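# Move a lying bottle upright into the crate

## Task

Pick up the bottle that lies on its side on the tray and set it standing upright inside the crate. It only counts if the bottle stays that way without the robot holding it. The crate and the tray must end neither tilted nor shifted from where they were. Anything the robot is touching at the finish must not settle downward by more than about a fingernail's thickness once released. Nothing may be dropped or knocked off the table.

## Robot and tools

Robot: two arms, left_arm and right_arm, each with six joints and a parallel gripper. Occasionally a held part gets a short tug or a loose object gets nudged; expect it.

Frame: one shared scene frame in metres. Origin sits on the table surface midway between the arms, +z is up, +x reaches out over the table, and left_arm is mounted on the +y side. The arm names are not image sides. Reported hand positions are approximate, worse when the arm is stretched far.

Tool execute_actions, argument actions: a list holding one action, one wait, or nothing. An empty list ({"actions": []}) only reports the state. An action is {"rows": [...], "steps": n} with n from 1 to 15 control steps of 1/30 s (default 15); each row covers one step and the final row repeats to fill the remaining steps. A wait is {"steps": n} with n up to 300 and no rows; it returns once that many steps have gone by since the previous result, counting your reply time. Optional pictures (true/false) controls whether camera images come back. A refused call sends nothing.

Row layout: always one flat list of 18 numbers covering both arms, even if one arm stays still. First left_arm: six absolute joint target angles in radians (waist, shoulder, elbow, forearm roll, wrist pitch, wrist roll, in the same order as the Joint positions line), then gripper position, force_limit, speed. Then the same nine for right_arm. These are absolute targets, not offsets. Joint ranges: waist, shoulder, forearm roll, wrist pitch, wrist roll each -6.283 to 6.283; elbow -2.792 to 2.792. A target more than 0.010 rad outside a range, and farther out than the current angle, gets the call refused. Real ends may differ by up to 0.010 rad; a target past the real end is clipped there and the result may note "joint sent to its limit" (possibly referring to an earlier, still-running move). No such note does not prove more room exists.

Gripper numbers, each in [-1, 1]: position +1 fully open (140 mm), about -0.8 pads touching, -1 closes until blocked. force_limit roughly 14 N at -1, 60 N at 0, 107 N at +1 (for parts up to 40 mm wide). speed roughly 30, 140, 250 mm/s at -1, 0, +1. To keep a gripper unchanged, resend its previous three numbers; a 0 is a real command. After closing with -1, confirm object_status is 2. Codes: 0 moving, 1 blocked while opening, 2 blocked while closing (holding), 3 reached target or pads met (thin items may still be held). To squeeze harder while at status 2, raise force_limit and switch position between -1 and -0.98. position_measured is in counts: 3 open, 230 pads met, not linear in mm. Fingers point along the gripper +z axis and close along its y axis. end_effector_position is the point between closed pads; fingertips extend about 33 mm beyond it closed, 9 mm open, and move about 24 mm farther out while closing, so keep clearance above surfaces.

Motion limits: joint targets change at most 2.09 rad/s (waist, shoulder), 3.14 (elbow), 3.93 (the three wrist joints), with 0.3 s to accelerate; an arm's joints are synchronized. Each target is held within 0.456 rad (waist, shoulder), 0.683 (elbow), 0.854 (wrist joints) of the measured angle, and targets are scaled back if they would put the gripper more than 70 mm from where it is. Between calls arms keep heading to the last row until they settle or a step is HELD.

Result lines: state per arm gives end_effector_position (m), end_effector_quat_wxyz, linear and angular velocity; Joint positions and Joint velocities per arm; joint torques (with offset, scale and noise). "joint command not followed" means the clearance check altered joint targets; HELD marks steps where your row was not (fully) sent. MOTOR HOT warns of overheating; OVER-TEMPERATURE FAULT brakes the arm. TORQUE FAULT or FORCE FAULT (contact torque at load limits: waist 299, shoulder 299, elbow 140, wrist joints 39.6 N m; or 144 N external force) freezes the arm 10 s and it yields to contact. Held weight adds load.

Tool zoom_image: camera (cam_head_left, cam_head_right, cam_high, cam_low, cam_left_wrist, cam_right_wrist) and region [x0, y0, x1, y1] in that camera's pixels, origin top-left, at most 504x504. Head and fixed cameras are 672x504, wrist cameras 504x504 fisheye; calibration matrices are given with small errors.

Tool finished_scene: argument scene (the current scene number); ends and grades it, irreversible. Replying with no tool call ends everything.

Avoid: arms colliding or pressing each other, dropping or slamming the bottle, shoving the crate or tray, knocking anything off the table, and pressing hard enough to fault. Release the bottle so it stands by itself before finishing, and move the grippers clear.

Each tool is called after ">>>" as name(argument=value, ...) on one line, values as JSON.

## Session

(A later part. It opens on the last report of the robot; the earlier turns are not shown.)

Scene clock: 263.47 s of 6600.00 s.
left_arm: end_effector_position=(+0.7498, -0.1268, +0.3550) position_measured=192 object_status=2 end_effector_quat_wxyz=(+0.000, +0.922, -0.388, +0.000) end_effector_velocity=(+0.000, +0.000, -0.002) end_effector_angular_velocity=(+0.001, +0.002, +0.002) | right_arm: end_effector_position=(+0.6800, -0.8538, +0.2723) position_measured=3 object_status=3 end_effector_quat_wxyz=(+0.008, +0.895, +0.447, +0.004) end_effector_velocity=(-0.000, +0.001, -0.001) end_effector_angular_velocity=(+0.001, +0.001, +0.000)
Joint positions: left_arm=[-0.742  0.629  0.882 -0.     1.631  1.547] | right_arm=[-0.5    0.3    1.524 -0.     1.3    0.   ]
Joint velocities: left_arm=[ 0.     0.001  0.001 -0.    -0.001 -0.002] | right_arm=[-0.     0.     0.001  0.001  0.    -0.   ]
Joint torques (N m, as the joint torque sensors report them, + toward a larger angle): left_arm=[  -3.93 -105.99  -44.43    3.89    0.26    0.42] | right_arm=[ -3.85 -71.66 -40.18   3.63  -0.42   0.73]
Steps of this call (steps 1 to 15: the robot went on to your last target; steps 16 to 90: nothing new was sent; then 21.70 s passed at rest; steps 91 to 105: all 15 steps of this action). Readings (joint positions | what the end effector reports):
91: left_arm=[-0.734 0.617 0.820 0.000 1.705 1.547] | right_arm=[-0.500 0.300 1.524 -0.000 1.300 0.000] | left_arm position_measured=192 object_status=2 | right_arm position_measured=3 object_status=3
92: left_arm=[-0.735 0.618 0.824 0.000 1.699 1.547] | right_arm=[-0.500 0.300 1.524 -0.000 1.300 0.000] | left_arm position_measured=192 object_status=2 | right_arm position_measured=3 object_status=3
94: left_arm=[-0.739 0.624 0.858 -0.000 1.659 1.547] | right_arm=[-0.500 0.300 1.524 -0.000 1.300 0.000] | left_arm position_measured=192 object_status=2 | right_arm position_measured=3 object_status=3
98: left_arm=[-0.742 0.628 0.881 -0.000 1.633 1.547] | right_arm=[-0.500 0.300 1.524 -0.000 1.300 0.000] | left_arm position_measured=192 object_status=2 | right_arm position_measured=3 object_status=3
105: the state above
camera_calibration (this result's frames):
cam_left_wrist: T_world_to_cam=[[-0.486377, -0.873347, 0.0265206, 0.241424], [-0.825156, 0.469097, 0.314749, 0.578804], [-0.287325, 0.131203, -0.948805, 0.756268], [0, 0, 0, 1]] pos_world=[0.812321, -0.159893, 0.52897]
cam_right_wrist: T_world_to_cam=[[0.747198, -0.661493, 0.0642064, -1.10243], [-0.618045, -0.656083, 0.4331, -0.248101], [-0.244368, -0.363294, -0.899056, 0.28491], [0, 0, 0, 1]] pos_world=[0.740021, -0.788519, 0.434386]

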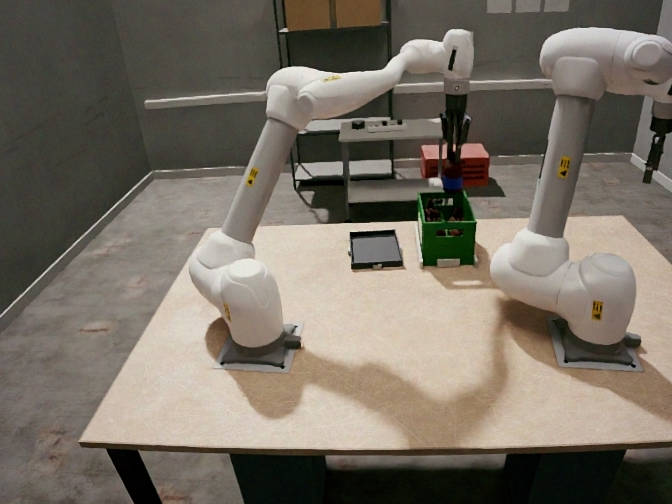

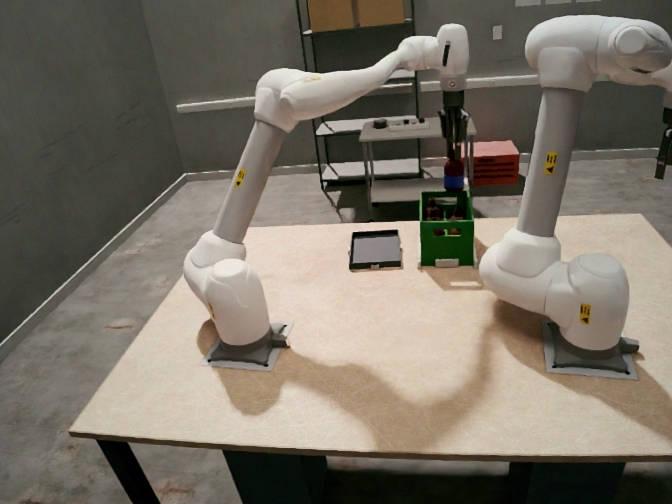

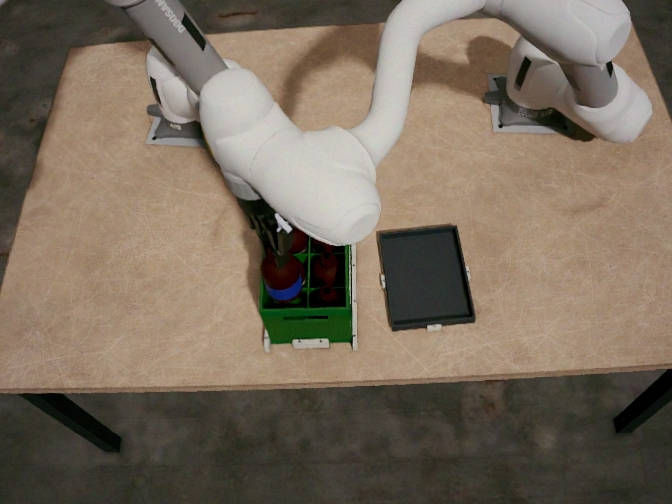

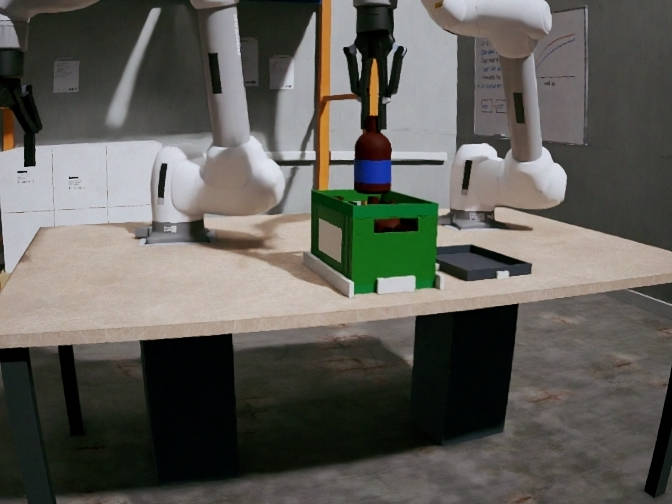

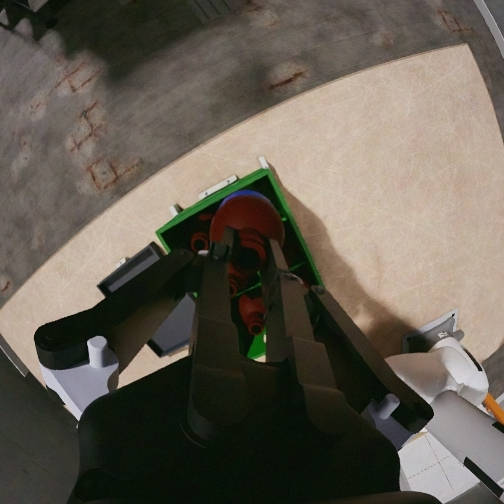

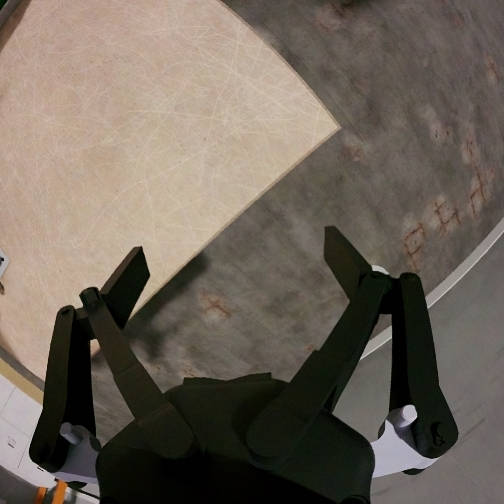

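>>> execute_actions(actions=[{"rows":[[-0.7425,0.6297,1.0147,0,1.4972,1.547,-1,0.3,-0.3,-0.5,0.3,1.524,0,1.3,0,1,0,0]]}])

>>> zoom_image(camera="cam_high", region=[250, 230, 370, 350])

>>> zoom_image(camera="cam_head_left", region=[400, 140, 500, 240])

Scene clock: 272.67 s of 6600.00 s.
left_arm: end_effector_position=(+0.7498, -0.1269, +0.2801) position_measured=192 object_status=2 end_effector_quat_wxyz=(+0.000, +0.922, -0.388, +0.000) end_effector_velocity=(+0.001, -0.000, -0.000) end_effector_angular_velocity=(-0.001, -0.002, -0.001) | right_arm: end_effector_position=(+0.6800, -0.8538, +0.2723) position_measured=3 object_status=3 end_effector_quat_wxyz=(+0.008, +0.895, +0.447, +0.004) end_effector_velocity=(-0.001, -0.000, -0.001) end_effector_angular_velocity=(-0.001, +0.003, +0.000)
Joint positions: left_arm=[-0.743  0.63   1.015  0.     1.497  1.547] | right_arm=[-0.5    0.3    1.524 -0.     1.3    0.   ]
Joint velocities: left_arm=[ 0.    -0.     0.001  0.    -0.003  0.001] | right_arm=[ 0.     0.     0.002 -0.002 -0.     0.   ]
Joint torques (N m, as the joint torque sensors report them, + toward a larger angle): left_arm=[  -4.6  -107.4   -44.57    3.88    0.37    0.56] | right_arm=[ -3.14 -71.29 -40.08   3.71  -0.39   0.67]
Steps of this call (steps 1 to 15: the robot went on to your last target; steps 16 to 90: nothing new was sent; then 5.70 s passed at rest; steps 91 to 105: all 15 steps of this action). Readings (joint positions | what the end effector reports):
91: left_arm=[-0.743 0.629 0.882 0.000 1.631 1.547] | right_arm=[-0.500 0.300 1.524 -0.000 1.300 0.000] | left_arm position_measured=192 object_status=2 | right_arm position_measured=3 object_status=3
92: left_arm=[-0.743 0.628 0.888 0.000 1.625 1.547] | right_arm=[-0.500 0.300 1.524 -0.000 1.300 0.000] | left_arm position_measured=192 object_status=2 | right_arm position_measured=3 object_status=3
94: left_arm=[-0.743 0.629 0.932 0.000 1.580 1.547] | right_arm=[-0.500 0.300 1.524 -0.000 1.300 0.000] | left_arm position_measured=192 object_status=2 | right_arm position_measured=3 object_status=3
98: left_arm=[-0.743 0.630 1.010 -0.000 1.502 1.547] | right_arm=[-0.500 0.300 1.524 -0.000 1.300 0.000] | left_arm position_measured=192 object_status=2 | right_arm position_measured=3 object_status=3
105: the state above
camera_calibration (this result's frames):
cam_left_wrist: T_world_to_cam=[[-0.486483, -0.873288, 0.0265094, 0.243396], [-0.825142, 0.469213, 0.314612, 0.602465], [-0.287185, 0.131179, -0.94885, 0.685097], [0, 0, 0, 1]] pos_world=[0.812277, -0.16, 0.45406]
cam_right_wrist: T_world_to_cam=[[0.747198, -0.661493, 0.0642064, -1.10243], [-0.618045, -0.656083, 0.4331, -0.248101], [-0.244368, -0.363294, -0.899056, 0.28491], [0, 0, 0, 1]] pos_world=[0.740021, -0.788519, 0.434386]

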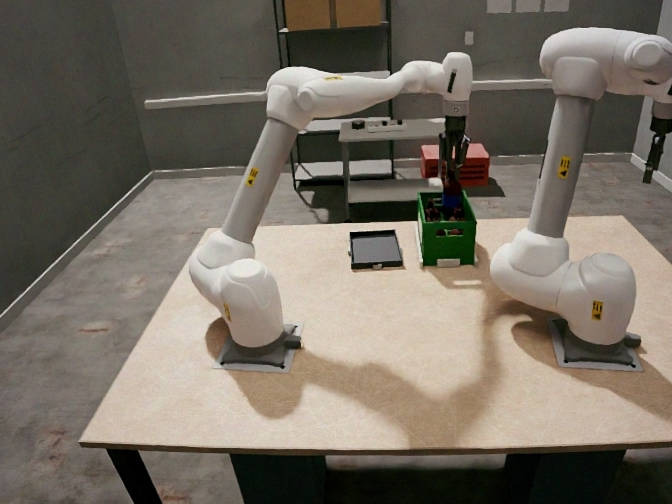

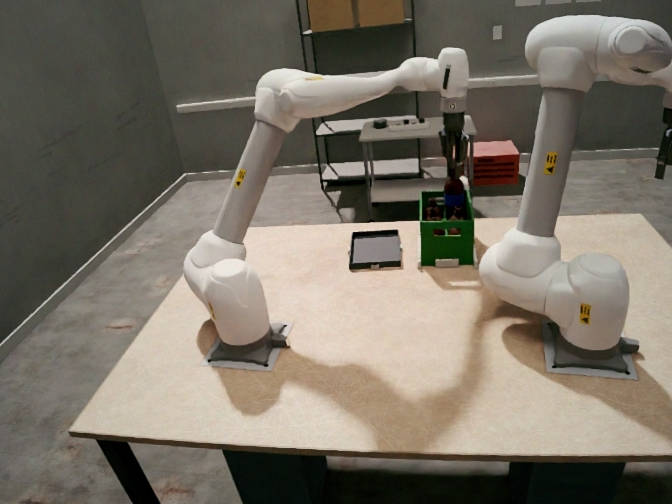

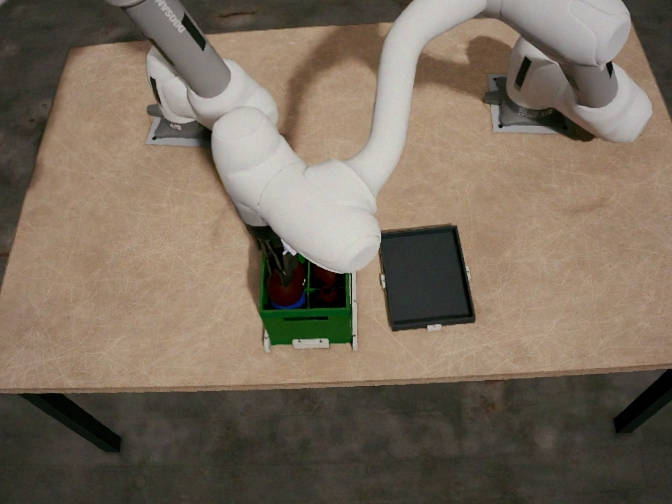

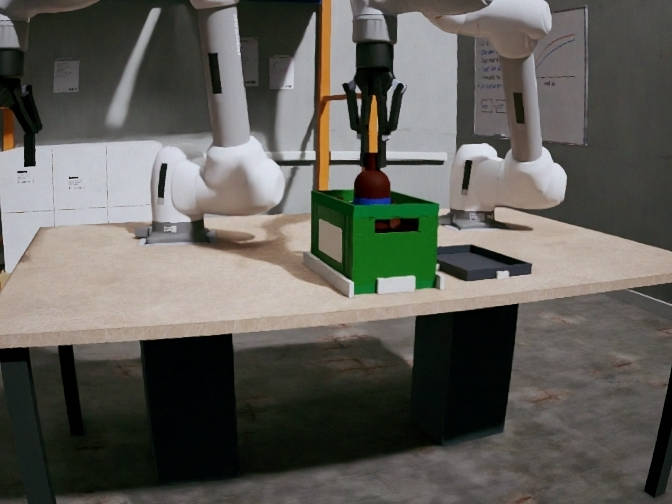

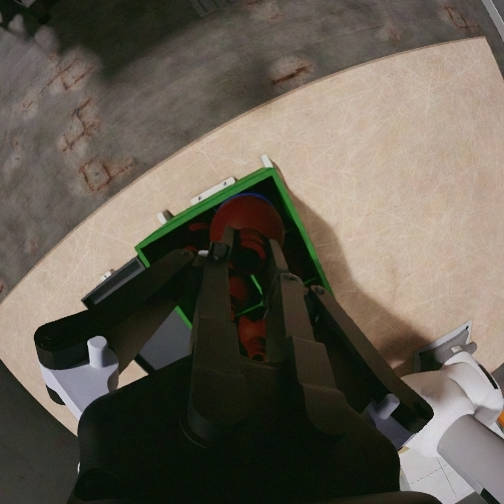

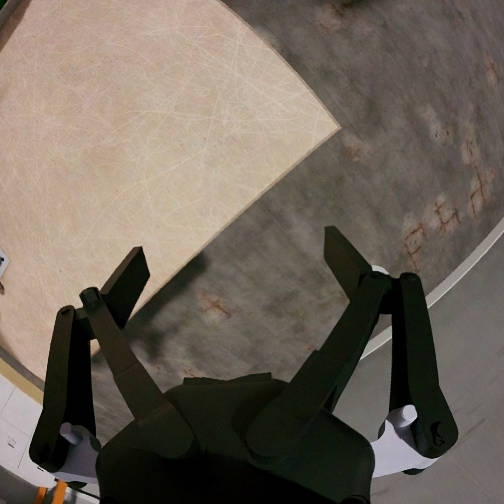

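Region (250, 230, 370, 350) of cam_high's 672x504 image, scaled by 4.200, with more detail than that image has.

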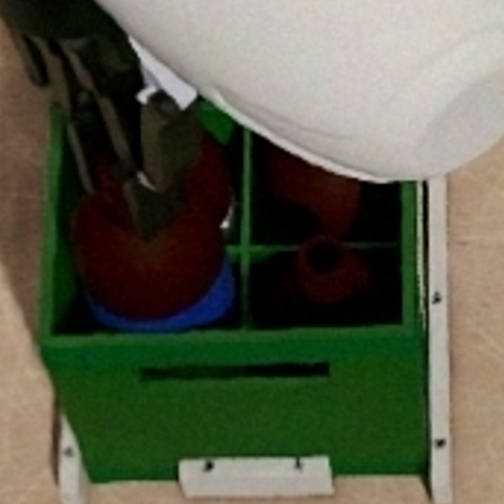

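Region (400, 140, 500, 240) of cam_head_left's 672x504 image, scaled by 5.040, with more detail than that image has.

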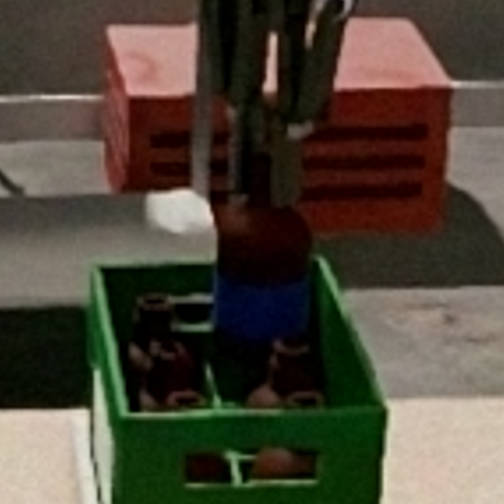

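>>> execute_actions(actions=[{"rows":[[-0.747,0.6373,1.002,0,1.5023,1.547,-1,0.3,-0.3,-0.5,0.3,1.524,0,1.3,0,1,0,0]],"steps":8}], pictures=false)

>>> execute_actions(actions=[{"rows":[[-0.747,0.6415,1.031,0,1.4691,1.547,-1,0.3,-0.3,-0.5,0.3,1.524,0,1.3,0,1,0,0],[-0.747,0.6415,1.031,0,1.4691,1.547,-1,0.3,-0.3,-0.5,0.3,1.524,0,1.3,0,1,0,0],[-0.747,0.6415,1.031,0,1.4691,1.547,-1,0.3,-0.3,-0.5,0.3,1.524,0,1.3,0,1,0,0],[-0.747,0.6415,1.031,0,1.4691,1.547,-1,0.3,-0.3,-0.5,0.3,1.524,0,1.3,0,1,0,0],[-0.747,0.6415,1.031,0,1.4691,1.547,-1,0.3,-0.3,-0.5,0.3,1.524,0,1.3,0,1,0,0],[-0.747,0.6457,1.0597,0,1.4362,1.547,-1,0.3,-0.3,-0.5,0.3,1.524,0,1.3,0,1,0,0]]}])

>>> zoom_image(camera="cam_left_wrist", region=[160, 130, 340, 310])

Scene clock: 286.17 s of 6600.00 s.
left_arm: end_effector_position=(+0.7497, -0.1324, +0.2800) position_measured=192 object_status=2 end_effector_quat_wxyz=(+0.000, +0.921, -0.390, -0.000) end_effector_velocity=(-0.000, -0.003, +0.000) end_effector_angular_velocity=(-0.001, -0.002, -0.000) | right_arm: end_effector_position=(+0.6800, -0.8538, +0.2723) position_measured=3 object_status=3 end_effector_quat_wxyz=(+0.008, +0.895, +0.447, +0.004) end_effector_velocity=(-0.000, +0.000, -0.000) end_effector_angular_velocity=(+0.001, +0.000, -0.000)
Joint positions: left_arm=[-0.747  0.637  1.002 -0.     1.502  1.547] | right_arm=[-0.5    0.3    1.524 -0.     1.3    0.   ]
Joint velocities: left_arm=[-0.003  0.003 -0.006  0.     0.001 -0.003] | right_arm=[ 0.     0.     0.001  0.    -0.     0.   ]
Joint torques (N m, as the joint torque sensors report them, + toward a larger angle): left_arm=[  -4.05 -108.3   -43.78    3.84    0.42    0.71] | right_arm=[ -4.14 -71.45 -40.31   3.68  -0.46   0.74]
Steps of this call (steps 1 to 15: the robot went on to your last target; steps 16 to 90: nothing new was sent; then 10.23 s passed at rest; steps 91 to 98: all 8 steps of this action). Readings (joint positions | what the end effector reports):
91: left_arm=[-0.742 0.630 1.015 -0.000 1.497 1.547] | right_arm=[-0.500 0.300 1.524 -0.000 1.300 0.000] | left_arm position_measured=192 object_status=2 | right_arm position_measured=3 object_status=3
92: left_arm=[-0.743 0.631 1.012 -0.000 1.498 1.547] | right_arm=[-0.500 0.300 1.524 -0.000 1.300 0.000] | left_arm position_measured=192 object_status=2 | right_arm position_measured=3 object_status=3
94: left_arm=[-0.746 0.636 1.005 -0.000 1.501 1.547] | right_arm=[-0.500 0.300 1.524 -0.000 1.300 0.000] | left_arm position_measured=192 object_status=2 | right_arm position_measured=3 object_status=3
98: the state above

Scene clock: 286.67 s of 6600.00 s.
left_arm: end_effector_position=(+0.7499, -0.1330, +0.2404) position_measured=192 object_status=2 end_effector_quat_wxyz=(+0.000, +0.921, -0.390, +0.000) end_effector_velocity=(-0.000, +0.001, -0.003) end_effector_angular_velocity=(+0.002, +0.000, +0.001) | right_arm: end_effector_position=(+0.6800, -0.8538, +0.2723) position_measured=3 object_status=3 end_effector_quat_wxyz=(+0.008, +0.895, +0.447, +0.004) end_effector_velocity=(+0.000, +0.000, +0.001) end_effector_angular_velocity=(-0.000, -0.001, -0.000)
Joint positions: left_arm=[-0.747  0.646  1.059 -0.     1.436  1.547] | right_arm=[-0.5    0.3    1.524 -0.     1.3    0.   ]
Joint velocities: left_arm=[ 0.     0.     0.005  0.001 -0.004 -0.001] | right_arm=[ 0.    -0.    -0.001  0.001  0.     0.   ]
Joint torques (N m, as the joint torque sensors report them, + toward a larger angle): left_arm=[  -5.01 -104.41  -44.56    4.19    0.49    0.8 ] | right_arm=[ -3.53 -71.7  -40.01   3.7   -0.42   0.77]
Steps of this call (steps 1 to 15: all 15 steps of this action). Readings (joint positions | what the end effector reports):
1: left_arm=[-0.747 0.637 1.002 -0.000 1.502 1.547] | right_arm=[-0.500 0.300 1.524 0.000 1.300 0.000] | left_arm position_measured=192 object_status=2 | right_arm position_measured=3 object_status=3
2: left_arm=[-0.747 0.638 1.006 -0.000 1.497 1.547] | right_arm=[-0.500 0.300 1.524 -0.000 1.300 0.000] | left_arm position_measured=192 object_status=2 | right_arm position_measured=3 object_status=3
4: left_arm=[-0.747 0.641 1.024 -0.000 1.478 1.547] | right_arm=[-0.500 0.300 1.524 -0.000 1.300 0.000] | left_arm position_measured=192 object_status=2 | right_arm position_measured=3 object_status=3
8: left_arm=[-0.747 0.643 1.044 0.000 1.453 1.547] | right_arm=[-0.500 0.300 1.524 -0.000 1.300 0.000] | left_arm position_measured=192 object_status=2 | right_arm position_measured=3 object_status=3
15: the state above
camera_calibration (this result's frames):
cam_left_wrist: T_world_to_cam=[[-0.490299, -0.87115, 0.0265218, 0.242312], [-0.823048, 0.472808, 0.314715, 0.616839], [-0.286704, 0.132476, -0.948816, 0.648017], [0, 0, 0, 1]] pos_world=[0.812283, -0.166403, 0.414293]
cam_right_wrist: T_world_to_cam=[[0.747198, -0.661493, 0.0642064, -1.10243], [-0.618045, -0.656083, 0.4331, -0.248101], [-0.244368, -0.363294, -0.899056, 0.28491], [0, 0, 0, 1]] pos_world=[0.740021, -0.788519, 0.434386]

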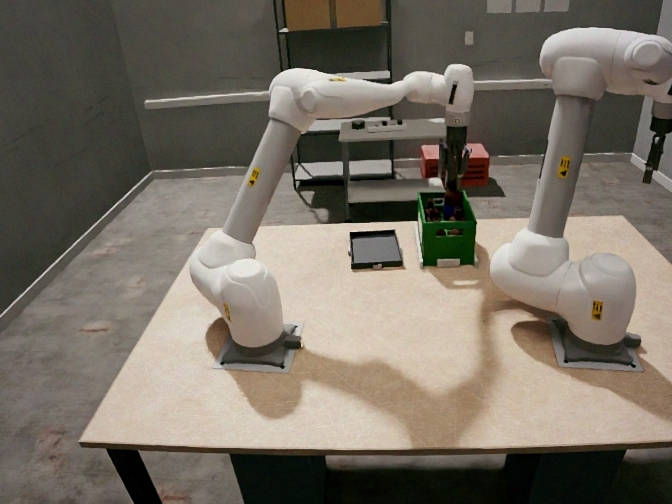

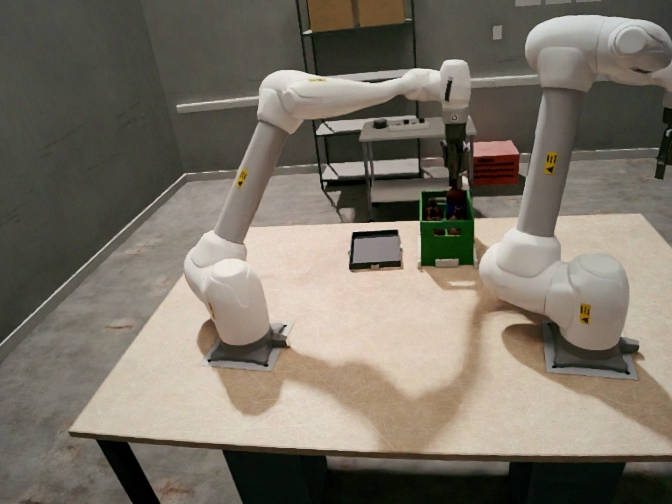

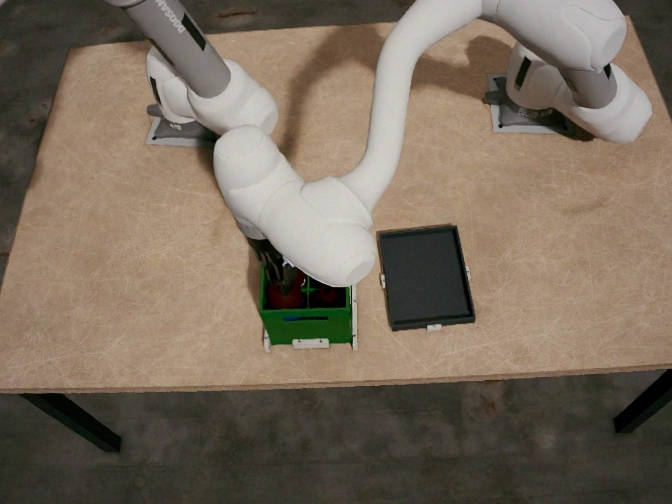

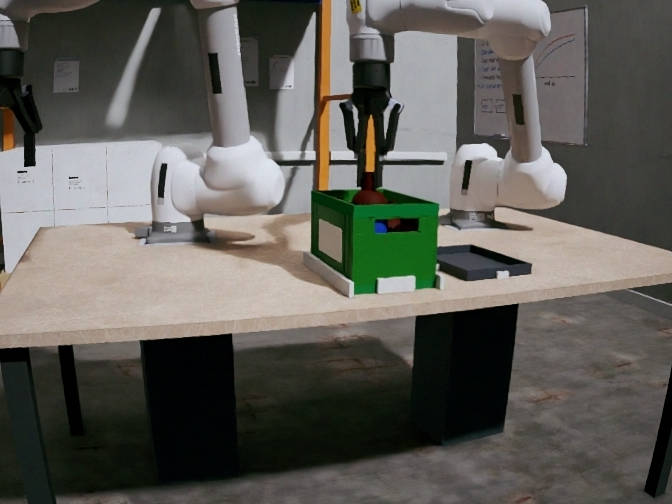

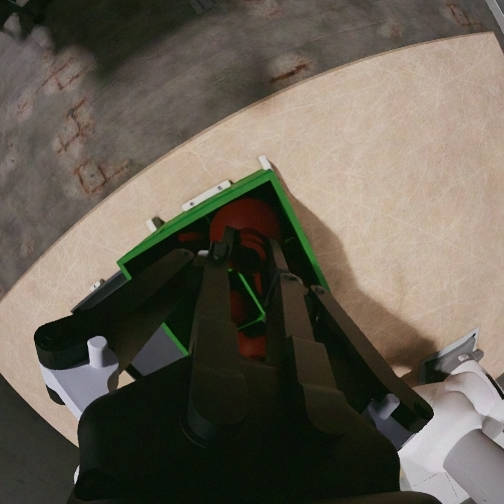

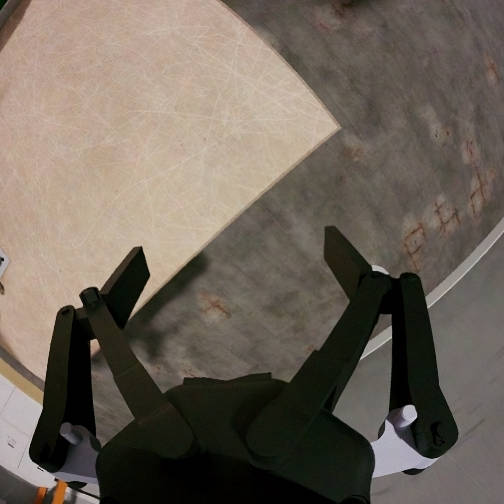

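Region (160, 130, 340, 310) of cam_left_wrist's 504x504 image, scaled by 2.800, with more detail than that image has.

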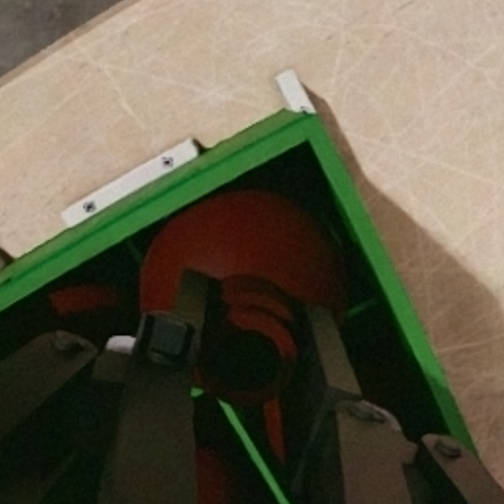

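Looks centred. Continue: z=.20, then .185.

>>> execute_actions(actions=[{"rows":[[-0.747,0.6515,1.087,0,1.4031,1.547,-1,0.3,-0.3,-0.5,0.3,1.524,0,1.3,0,1,0,0],[-0.747,0.6515,1.087,0,1.4031,1.547,-1,0.3,-0.3,-0.5,0.3,1.524,0,1.3,0,1,0,0],[-0.747,0.6515,1.087,0,1.4031,1.547,-1,0.3,-0.3,-0.5,0.3,1.524,0,1.3,0,1,0,0],[-0.747,0.6515,1.087,0,1.4031,1.547,-1,0.3,-0.3,-0.5,0.3,1.524,0,1.3,0,1,0,0],[-0.747,0.6515,1.087,0,1.4031,1.547,-1,0.3,-0.3,-0.5,0.3,1.524,0,1.3,0,1,0,0],[-0.747,0.6575,1.113,0,1.3711,1.547,-1,0.3,-0.3,-0.5,0.3,1.524,0,1.3,0,1,0,0]]}], pictures=false)

>>> execute_actions(actions=[{"rows":[[-0.747,0.6634,1.1305,0,1.3477,1.547,-1,0.3,-0.3,-0.5,0.3,1.524,0,1.3,0,1,0,0]]}], pictures=false)

>>> execute_actions(actions=[{"rows":[[-0.747,0.6654,1.1363,0,1.3399,1.547,-1,0.3,-0.3,-0.5,0.3,1.524,0,1.3,0,1,0,0]],"steps":10}], pictures=false)

Scene clock: 296.03 s of 6600.00 s.
left_arm: end_effector_position=(+0.7497, -0.1329, +0.2000) position_measured=192 object_status=2 end_effector_quat_wxyz=(+0.000, +0.921, -0.390, +0.000) end_effector_velocity=(+0.000, -0.000, -0.003) end_effector_angular_velocity=(+0.001, -0.002, -0.001) | right_arm: end_effector_position=(+0.6800, -0.8538, +0.2723) position_measured=3 object_status=3 end_effector_quat_wxyz=(+0.008, +0.895, +0.447, +0.004) end_effector_velocity=(+0.000, -0.000, -0.000) end_effector_angular_velocity=(-0.000, +0.000, +0.000)
Joint positions: left_arm=[-0.747  0.657  1.113 -0.     1.371  1.547] | right_arm=[-0.5    0.3    1.524 -0.     1.3    0.   ]
Joint velocities: left_arm=[-0.     0.001  0.003  0.002 -0.005 -0.   ] | right_arm=[ 0.     0.    -0.    -0.001 -0.    -0.   ]
Joint torques (N m, as the joint torque sensors report them, + toward a larger angle): left_arm=[  -4.1  -107.76  -45.73    3.82    0.52    0.5 ] | right_arm=[ -3.3  -71.88 -40.04   3.68  -0.43   0.8 ]
Steps of this call (steps 1 to 15: the robot went on to your last target; steps 16 to 90: nothing new was sent; then 5.87 s passed at rest; steps 91 to 105: all 15 steps of this action). Readings (joint positions | what the end effector reports):
91: left_arm=[-0.747 0.646 1.060 -0.000 1.436 1.547] | right_arm=[-0.500 0.300 1.524 -0.000 1.300 0.000] | left_arm position_measured=192 object_status=2 | right_arm position_measured=3 object_status=3
92: left_arm=[-0.747 0.646 1.064 0.000 1.430 1.547] | right_arm=[-0.500 0.300 1.524 0.000 1.300 0.000] | left_arm position_measured=192 object_status=2 | right_arm position_measured=3 object_status=3
94: left_arm=[-0.747 0.650 1.081 0.000 1.411 1.547] | right_arm=[-0.500 0.300 1.524 -0.000 1.300 0.000] | left_arm position_measured=192 object_status=2 | right_arm position_measured=3 object_status=3
98: left_arm=[-0.747 0.654 1.099 0.000 1.387 1.547] | right_arm=[-0.500 0.300 1.524 -0.000 1.300 0.000] | left_arm position_measured=192 object_status=2 | right_arm position_measured=3 object_status=3
105: the state above

Scene clock: 296.53 s of 6600.00 s.
left_arm: end_effector_position=(+0.7498, -0.1330, +0.1848) position_measured=192 object_status=2 end_effector_quat_wxyz=(-0.000, +0.921, -0.390, +0.000) end_effector_velocity=(+0.000, +0.001, +0.002) end_effector_angular_velocity=(+0.001, -0.002, -0.000) | right_arm: end_effector_position=(+0.6800, -0.8538, +0.2723) position_measured=3 object_status=3 end_effector_quat_wxyz=(+0.008, +0.895, +0.447, +0.004) end_effector_velocity=(+0.001, +0.000, +0.001) end_effector_angular_velocity=(+0.001, -0.004, -0.001)
Joint positions: left_arm=[-0.747  0.663  1.13   0.     1.348  1.547] | right_arm=[-0.5    0.3    1.524 -0.     1.3    0.   ]
Joint velocities: left_arm=[ 0.    -0.002 -0.     0.002  0.001 -0.   ] | right_arm=[-0.    -0.    -0.002  0.003 -0.     0.   ]
Joint torques (N m, as the joint torque sensors report them, + toward a larger angle): left_arm=[  -2.78 -105.32  -43.71    3.86    0.24    0.58] | right_arm=[ -3.72 -72.09 -39.95   3.74  -0.29   0.75]
Steps of this call (steps 1 to 15: all 15 steps of this action). Readings (joint positions | what the end effector reports):
1: left_arm=[-0.747 0.657 1.113 -0.000 1.371 1.547] | right_arm=[-0.500 0.300 1.524 -0.000 1.300 0.000] | left_arm position_measured=192 object_status=2 | right_arm position_measured=3 object_status=3
2: left_arm=[-0.747 0.658 1.116 0.000 1.366 1.547] | right_arm=[-0.500 0.300 1.524 -0.000 1.300 0.000] | left_arm position_measured=192 object_status=2 | right_arm position_measured=3 object_status=3
4: left_arm=[-0.747 0.662 1.127 0.000 1.353 1.547] | right_arm=[-0.500 0.300 1.524 -0.000 1.300 0.000] | left_arm position_measured=192 object_status=2 | right_arm position_measured=3 object_status=3
8: left_arm=[-0.747 0.663 1.130 0.000 1.348 1.547] | right_arm=[-0.500 0.300 1.524 -0.000 1.300 0.000] | left_arm position_measured=192 object_status=2 | right_arm position_measured=3 object_status=3
15: the state above

Scene clock: 296.87 s of 6600.00 s.
left_arm: end_effector_position=(+0.7498, -0.1330, +0.1798) position_measured=192 object_status=2 end_effector_quat_wxyz=(-0.000, +0.921, -0.390, +0.000) end_effector_velocity=(-0.000, +0.000, -0.001) end_effector_angular_velocity=(+0.000, +0.002, +0.001) | right_arm: end_effector_position=(+0.6800, -0.8538, +0.2723) position_measured=3 object_status=3 end_effector_quat_wxyz=(+0.008, +0.895, +0.447, +0.004) end_effector_velocity=(-0.001, +0.000, -0.002) end_effector_angular_velocity=(+0.001, +0.003, +0.000)
Joint positions: left_arm=[-0.747  0.665  1.136  0.     1.34   1.547] | right_arm=[-0.5    0.3    1.524 -0.     1.3    0.   ]
Joint velocities: left_arm=[ 0.     0.001  0.001 -0.001 -0.001 -0.001] | right_arm=[ 0.     0.001  0.002 -0.001  0.    -0.   ]
Joint torques (N m, as the joint torque sensors report them, + toward a larger angle): left_arm=[  -5.66 -106.22  -43.01    3.85    0.17    0.62] | right_arm=[ -3.14 -71.44 -40.5    3.72  -0.42   0.8 ]
Steps of this call (steps 1 to 10: all 10 steps of this action). Readings (joint positions | what the end effector reports):
1: left_arm=[-0.747 0.663 1.131 0.000 1.348 1.547] | right_arm=[-0.500 0.300 1.524 0.000 1.300 0.000] | left_arm position_measured=192 object_status=2 | right_arm position_measured=3 object_status=3
2: left_arm=[-0.747 0.664 1.132 0.000 1.345 1.547] | right_arm=[-0.500 0.300 1.524 -0.000 1.300 0.000] | left_arm position_measured=192 object_status=2 | right_arm position_measured=3 object_status=3
4: left_arm=[-0.747 0.665 1.135 0.000 1.342 1.547] | right_arm=[-0.500 0.300 1.524 -0.000 1.300 0.000] | left_arm position_measured=192 object_status=2 | right_arm position_measured=3 object_status=3
8: left_arm=[-0.747 0.665 1.136 0.000 1.340 1.547] | right_arm=[-0.500 0.300 1.524 -0.000 1.300 0.000] | left_arm position_measured=192 object_status=2 | right_arm position_measured=3 object_status=3
10: the state above

>>> execute_actions(actions=[{"rows":[[-0.747,0.667,1.1409,0,1.3337,1.547,-1,0.3,-0.3,-0.5,0.3,1.524,0,1.3,0,1,0,0]],"steps":10}], pictures=false)

>>> execute_actions(actions=[{"rows":[[-0.747,0.6682,1.1444,0,1.329,1.547,-1,0.3,-0.3,-0.5,0.3,1.524,0,1.3,0,1,0,0]],"steps":10}], pictures=false)

Scene clock: 301.23 s of 6600.00 s.
left_arm: end_effector_position=(+0.7498, -0.1330, +0.1758) position_measured=192 object_status=2 end_effector_quat_wxyz=(+0.000, +0.921, -0.390, -0.000) end_effector_velocity=(-0.001, -0.000, -0.001) end_effector_angular_velocity=(-0.000, +0.001, +0.000) | right_arm: end_effector_position=(+0.6800, -0.8538, +0.2723) position_measured=3 object_status=3 end_effector_quat_wxyz=(+0.008, +0.895, +0.447, +0.004) end_effector_velocity=(+0.000, -0.000, -0.000) end_effector_angular_velocity=(+0.001, +0.000, -0.000)
Joint positions: left_arm=[-0.747  0.667  1.141 -0.     1.334  1.547] | right_arm=[-0.5    0.3    1.524 -0.     1.3    0.   ]
Joint velocities: left_arm=[-0.    -0.     0.001 -0.001 -0.001 -0.   ] | right_arm=[-0.     0.001 -0.     0.001  0.    -0.   ]
Joint torques (N m, as the joint torque sensors report them, + toward a larger angle): left_arm=[  -5.09 -106.01  -43.47    4.07    0.09    0.61] | right_arm=[ -3.53 -71.36 -40.22   3.76  -0.36   0.75]
Steps of this call (steps 1 to 15: the robot went on to your last target; steps 16 to 90: nothing new was sent; then 1.03 s passed at rest; steps 91 to 100: all 10 steps of this action). Readings (joint positions | what the end effector reports):
91: left_arm=[-0.747 0.665 1.136 -0.000 1.340 1.547] | right_arm=[-0.500 0.300 1.524 -0.000 1.300 0.000] | left_arm position_measured=192 object_status=2 | right_arm position_measured=3 object_status=3
92: left_arm=[-0.747 0.666 1.138 -0.000 1.338 1.547] | right_arm=[-0.500 0.300 1.524 -0.000 1.300 0.000] | left_arm position_measured=192 object_status=2 | right_arm position_measured=3 object_status=3
94: left_arm=[-0.747 0.667 1.140 -0.000 1.335 1.547] | right_arm=[-0.500 0.300 1.524 -0.000 1.300 0.000] | left_arm position_measured=192 object_status=2 | right_arm position_measured=3 object_status=3
98: left_arm=[-0.747 0.667 1.141 -0.000 1.334 1.547] | right_arm=[-0.500 0.300 1.524 -0.000 1.300 0.000] | left_arm position_measured=192 object_status=2 | right_arm position_measured=3 object_status=3
100: the state above

Scene clock: 301.57 s of 6600.00 s.
left_arm: end_effector_position=(+0.7497, -0.1329, +0.1728) position_measured=192 object_status=2 end_effector_quat_wxyz=(+0.000, +0.921, -0.390, -0.000) end_effector_velocity=(+0.000, -0.000, +0.001) end_effector_angular_velocity=(-0.001, -0.002, -0.000) | right_arm: end_effector_position=(+0.6800, -0.8538, +0.2723) position_measured=3 object_status=3 end_effector_quat_wxyz=(+0.008, +0.895, +0.447, +0.004) end_effector_velocity=(-0.000, +0.000, -0.001) end_effector_angular_velocity=(+0.001, +0.000, -0.000)
Joint positions: left_arm=[-0.747  0.668  1.144 -0.     1.329  1.547] | right_arm=[-0.5    0.3    1.524 -0.     1.3    0.   ]
Joint velocities: left_arm=[ 0.    -0.001 -0.     0.    -0.001  0.   ] | right_arm=[0.    0.    0.001 0.    0.    0.   ]
Joint torques (N m, as the joint torque sensors report them, + toward a larger angle): left_arm=[  -4.57 -105.62  -43.53    3.85   -0.04    0.59] | right_arm=[ -3.76 -70.95 -40.07   3.76  -0.45   0.8 ]
Steps of this call (steps 1 to 10: all 10 steps of this action). Readings (joint positions | what the end effector reports):
1: left_arm=[-0.747 0.667 1.141 -0.000 1.334 1.547] | right_arm=[-0.500 0.300 1.524 0.000 1.300 0.000] | left_arm position_measured=192 object_status=2 | right_arm position_measured=3 object_status=3
2: left_arm=[-0.747 0.667 1.142 -0.000 1.332 1.547] | right_arm=[-0.500 0.300 1.524 0.000 1.300 0.000] | left_arm position_measured=192 object_status=2 | right_arm position_measured=3 object_status=3
4: left_arm=[-0.747 0.668 1.144 -0.000 1.330 1.547] | right_arm=[-0.500 0.300 1.524 -0.000 1.300 0.000] | left_arm position_measured=192 object_status=2 | right_arm position_measured=3 object_status=3
8: left_arm=[-0.747 0.668 1.144 -0.000 1.329 1.547] | right_arm=[-0.500 0.300 1.524 0.000 1.300 0.000] | left_arm position_measured=192 object_status=2 | right_arm position_measured=3 object_status=3
10: the state above

>>> execute_actions(actions=[{"rows":[[-0.747,0.6694,1.1479,0,1.3243,1.547,-1,0.3,-0.3,-0.5,0.3,1.524,0,1.3,0,1,0,0]],"steps":10}], pictures=false)

>>> execute_actions(actions=[{"rows":[[-0.747,0.6706,1.1513,0,1.3197,1.547,-1,0.3,-0.3,-0.5,0.3,1.524,0,1.3,0,1,0,0]],"steps":10}], pictures=false)

Scene clock: 306.17 s of 6600.00 s.
left_arm: end_effector_position=(+0.7497, -0.1329, +0.1698) position_measured=192 object_status=2 end_effector_quat_wxyz=(-0.000, +0.921, -0.390, +0.000) end_effector_velocity=(-0.000, -0.000, -0.000) end_effector_angular_velocity=(-0.002, +0.001, +0.001) | right_arm: end_effector_position=(+0.6800, -0.8538, +0.2723) position_measured=3 object_status=3 end_effector_quat_wxyz=(+0.008, +0.895, +0.447, +0.004) end_effector_velocity=(-0.001, +0.001, -0.001) end_effector_angular_velocity=(+0.002, +0.002, -0.000)
Joint positions: left_arm=[-0.747  0.669  1.148  0.     1.324  1.547] | right_arm=[-0.5    0.3    1.524 -0.     1.3    0.   ]
Joint velocities: left_arm=[ 0.    -0.     0.001 -0.002 -0.001 -0.001] | right_arm=[0.    0.    0.002 0.    0.    0.   ]
Joint torques (N m, as the joint torque sensors report them, + toward a larger angle): left_arm=[  -3.63 -106.64  -42.03    3.66    0.33    0.34] | right_arm=[ -3.47 -71.14 -40.09   3.59  -0.36   0.75]
Steps of this call (steps 1 to 15: the robot went on to your last target; steps 16 to 90: nothing new was sent; then 1.27 s passed at rest; steps 91 to 100: all 10 steps of this action). Readings (joint positions | what the end effector reports):
91: left_arm=[-0.747 0.668 1.144 0.000 1.329 1.547] | right_arm=[-0.500 0.300 1.524 -0.000 1.300 0.000] | left_arm position_measured=192 object_status=2 | right_arm position_measured=3 object_status=3
92: left_arm=[-0.747 0.668 1.145 0.000 1.328 1.547] | right_arm=[-0.500 0.300 1.524 -0.000 1.300 0.000] | left_arm position_measured=192 object_status=2 | right_arm position_measured=3 object_status=3
94: left_arm=[-0.747 0.669 1.147 0.000 1.325 1.547] | right_arm=[-0.500 0.300 1.524 -0.000 1.300 0.000] | left_arm position_measured=192 object_status=2 | right_arm position_measured=3 object_status=3
98: left_arm=[-0.747 0.669 1.148 0.000 1.324 1.547] | right_arm=[-0.500 0.300 1.524 -0.000 1.300 0.000] | left_arm position_measured=192 object_status=2 | right_arm position_measured=3 object_status=3
100: the state above

Scene clock: 306.50 s of 6600.00 s.
left_arm: end_effector_position=(+0.7498, -0.1329, +0.1672) position_measured=192 object_status=2 end_effector_quat_wxyz=(+0.000, +0.921, -0.390, +0.000) end_effector_velocity=(-0.000, +0.001, -0.002) end_effector_angular_velocity=(+0.002, +0.001, -0.000) | right_arm: end_effector_position=(+0.6800, -0.8538, +0.2723) position_measured=3 object_status=3 end_effector_quat_wxyz=(+0.008, +0.895, +0.447, +0.004) end_effector_velocity=(-0.000, -0.000, +0.000) end_effector_angular_velocity=(-0.001, +0.000, +0.000)
Joint positions: left_arm=[-0.747  0.67   1.151  0.     1.32   1.547] | right_arm=[-0.5    0.3    1.524 -0.     1.3    0.   ]
Joint velocities: left_arm=[-0.     0.001  0.002  0.    -0.     0.   ] | right_arm=[ 0.    -0.001  0.    -0.001  0.     0.   ]
Joint torques (N m, as the joint torque sensors report them, + toward a larger angle): left_arm=[ -5.44 -45.24 -12.29   3.48  -2.98   0.6 ] | right_arm=[ -2.92 -71.96 -40.06   3.78  -0.39   0.74]
Steps of this call (steps 1 to 10: all 10 steps of this action). Readings (joint positions | what the end effector reports):
1: left_arm=[-0.747 0.669 1.148 0.000 1.324 1.547] | right_arm=[-0.500 0.300 1.524 -0.000 1.300 0.000] | left_arm position_measured=192 object_status=2 | right_arm position_measured=3 object_status=3
2: left_arm=[-0.747 0.670 1.149 0.000 1.323 1.547] | right_arm=[-0.500 0.300 1.524 -0.000 1.300 0.000] | left_arm position_measured=192 object_status=2 | right_arm position_measured=3 object_status=3
4: left_arm=[-0.747 0.670 1.150 0.000 1.321 1.547] | right_arm=[-0.500 0.300 1.524 -0.000 1.300 0.000] | left_arm position_measured=192 object_status=2 | right_arm position_measured=3 object_status=3
8: left_arm=[-0.747 0.670 1.151 0.000 1.320 1.547] | right_arm=[-0.500 0.300 1.524 -0.000 1.300 0.000] | left_arm position_measured=192 object_status=2 | right_arm position_measured=3 object_status=3
10: the state above


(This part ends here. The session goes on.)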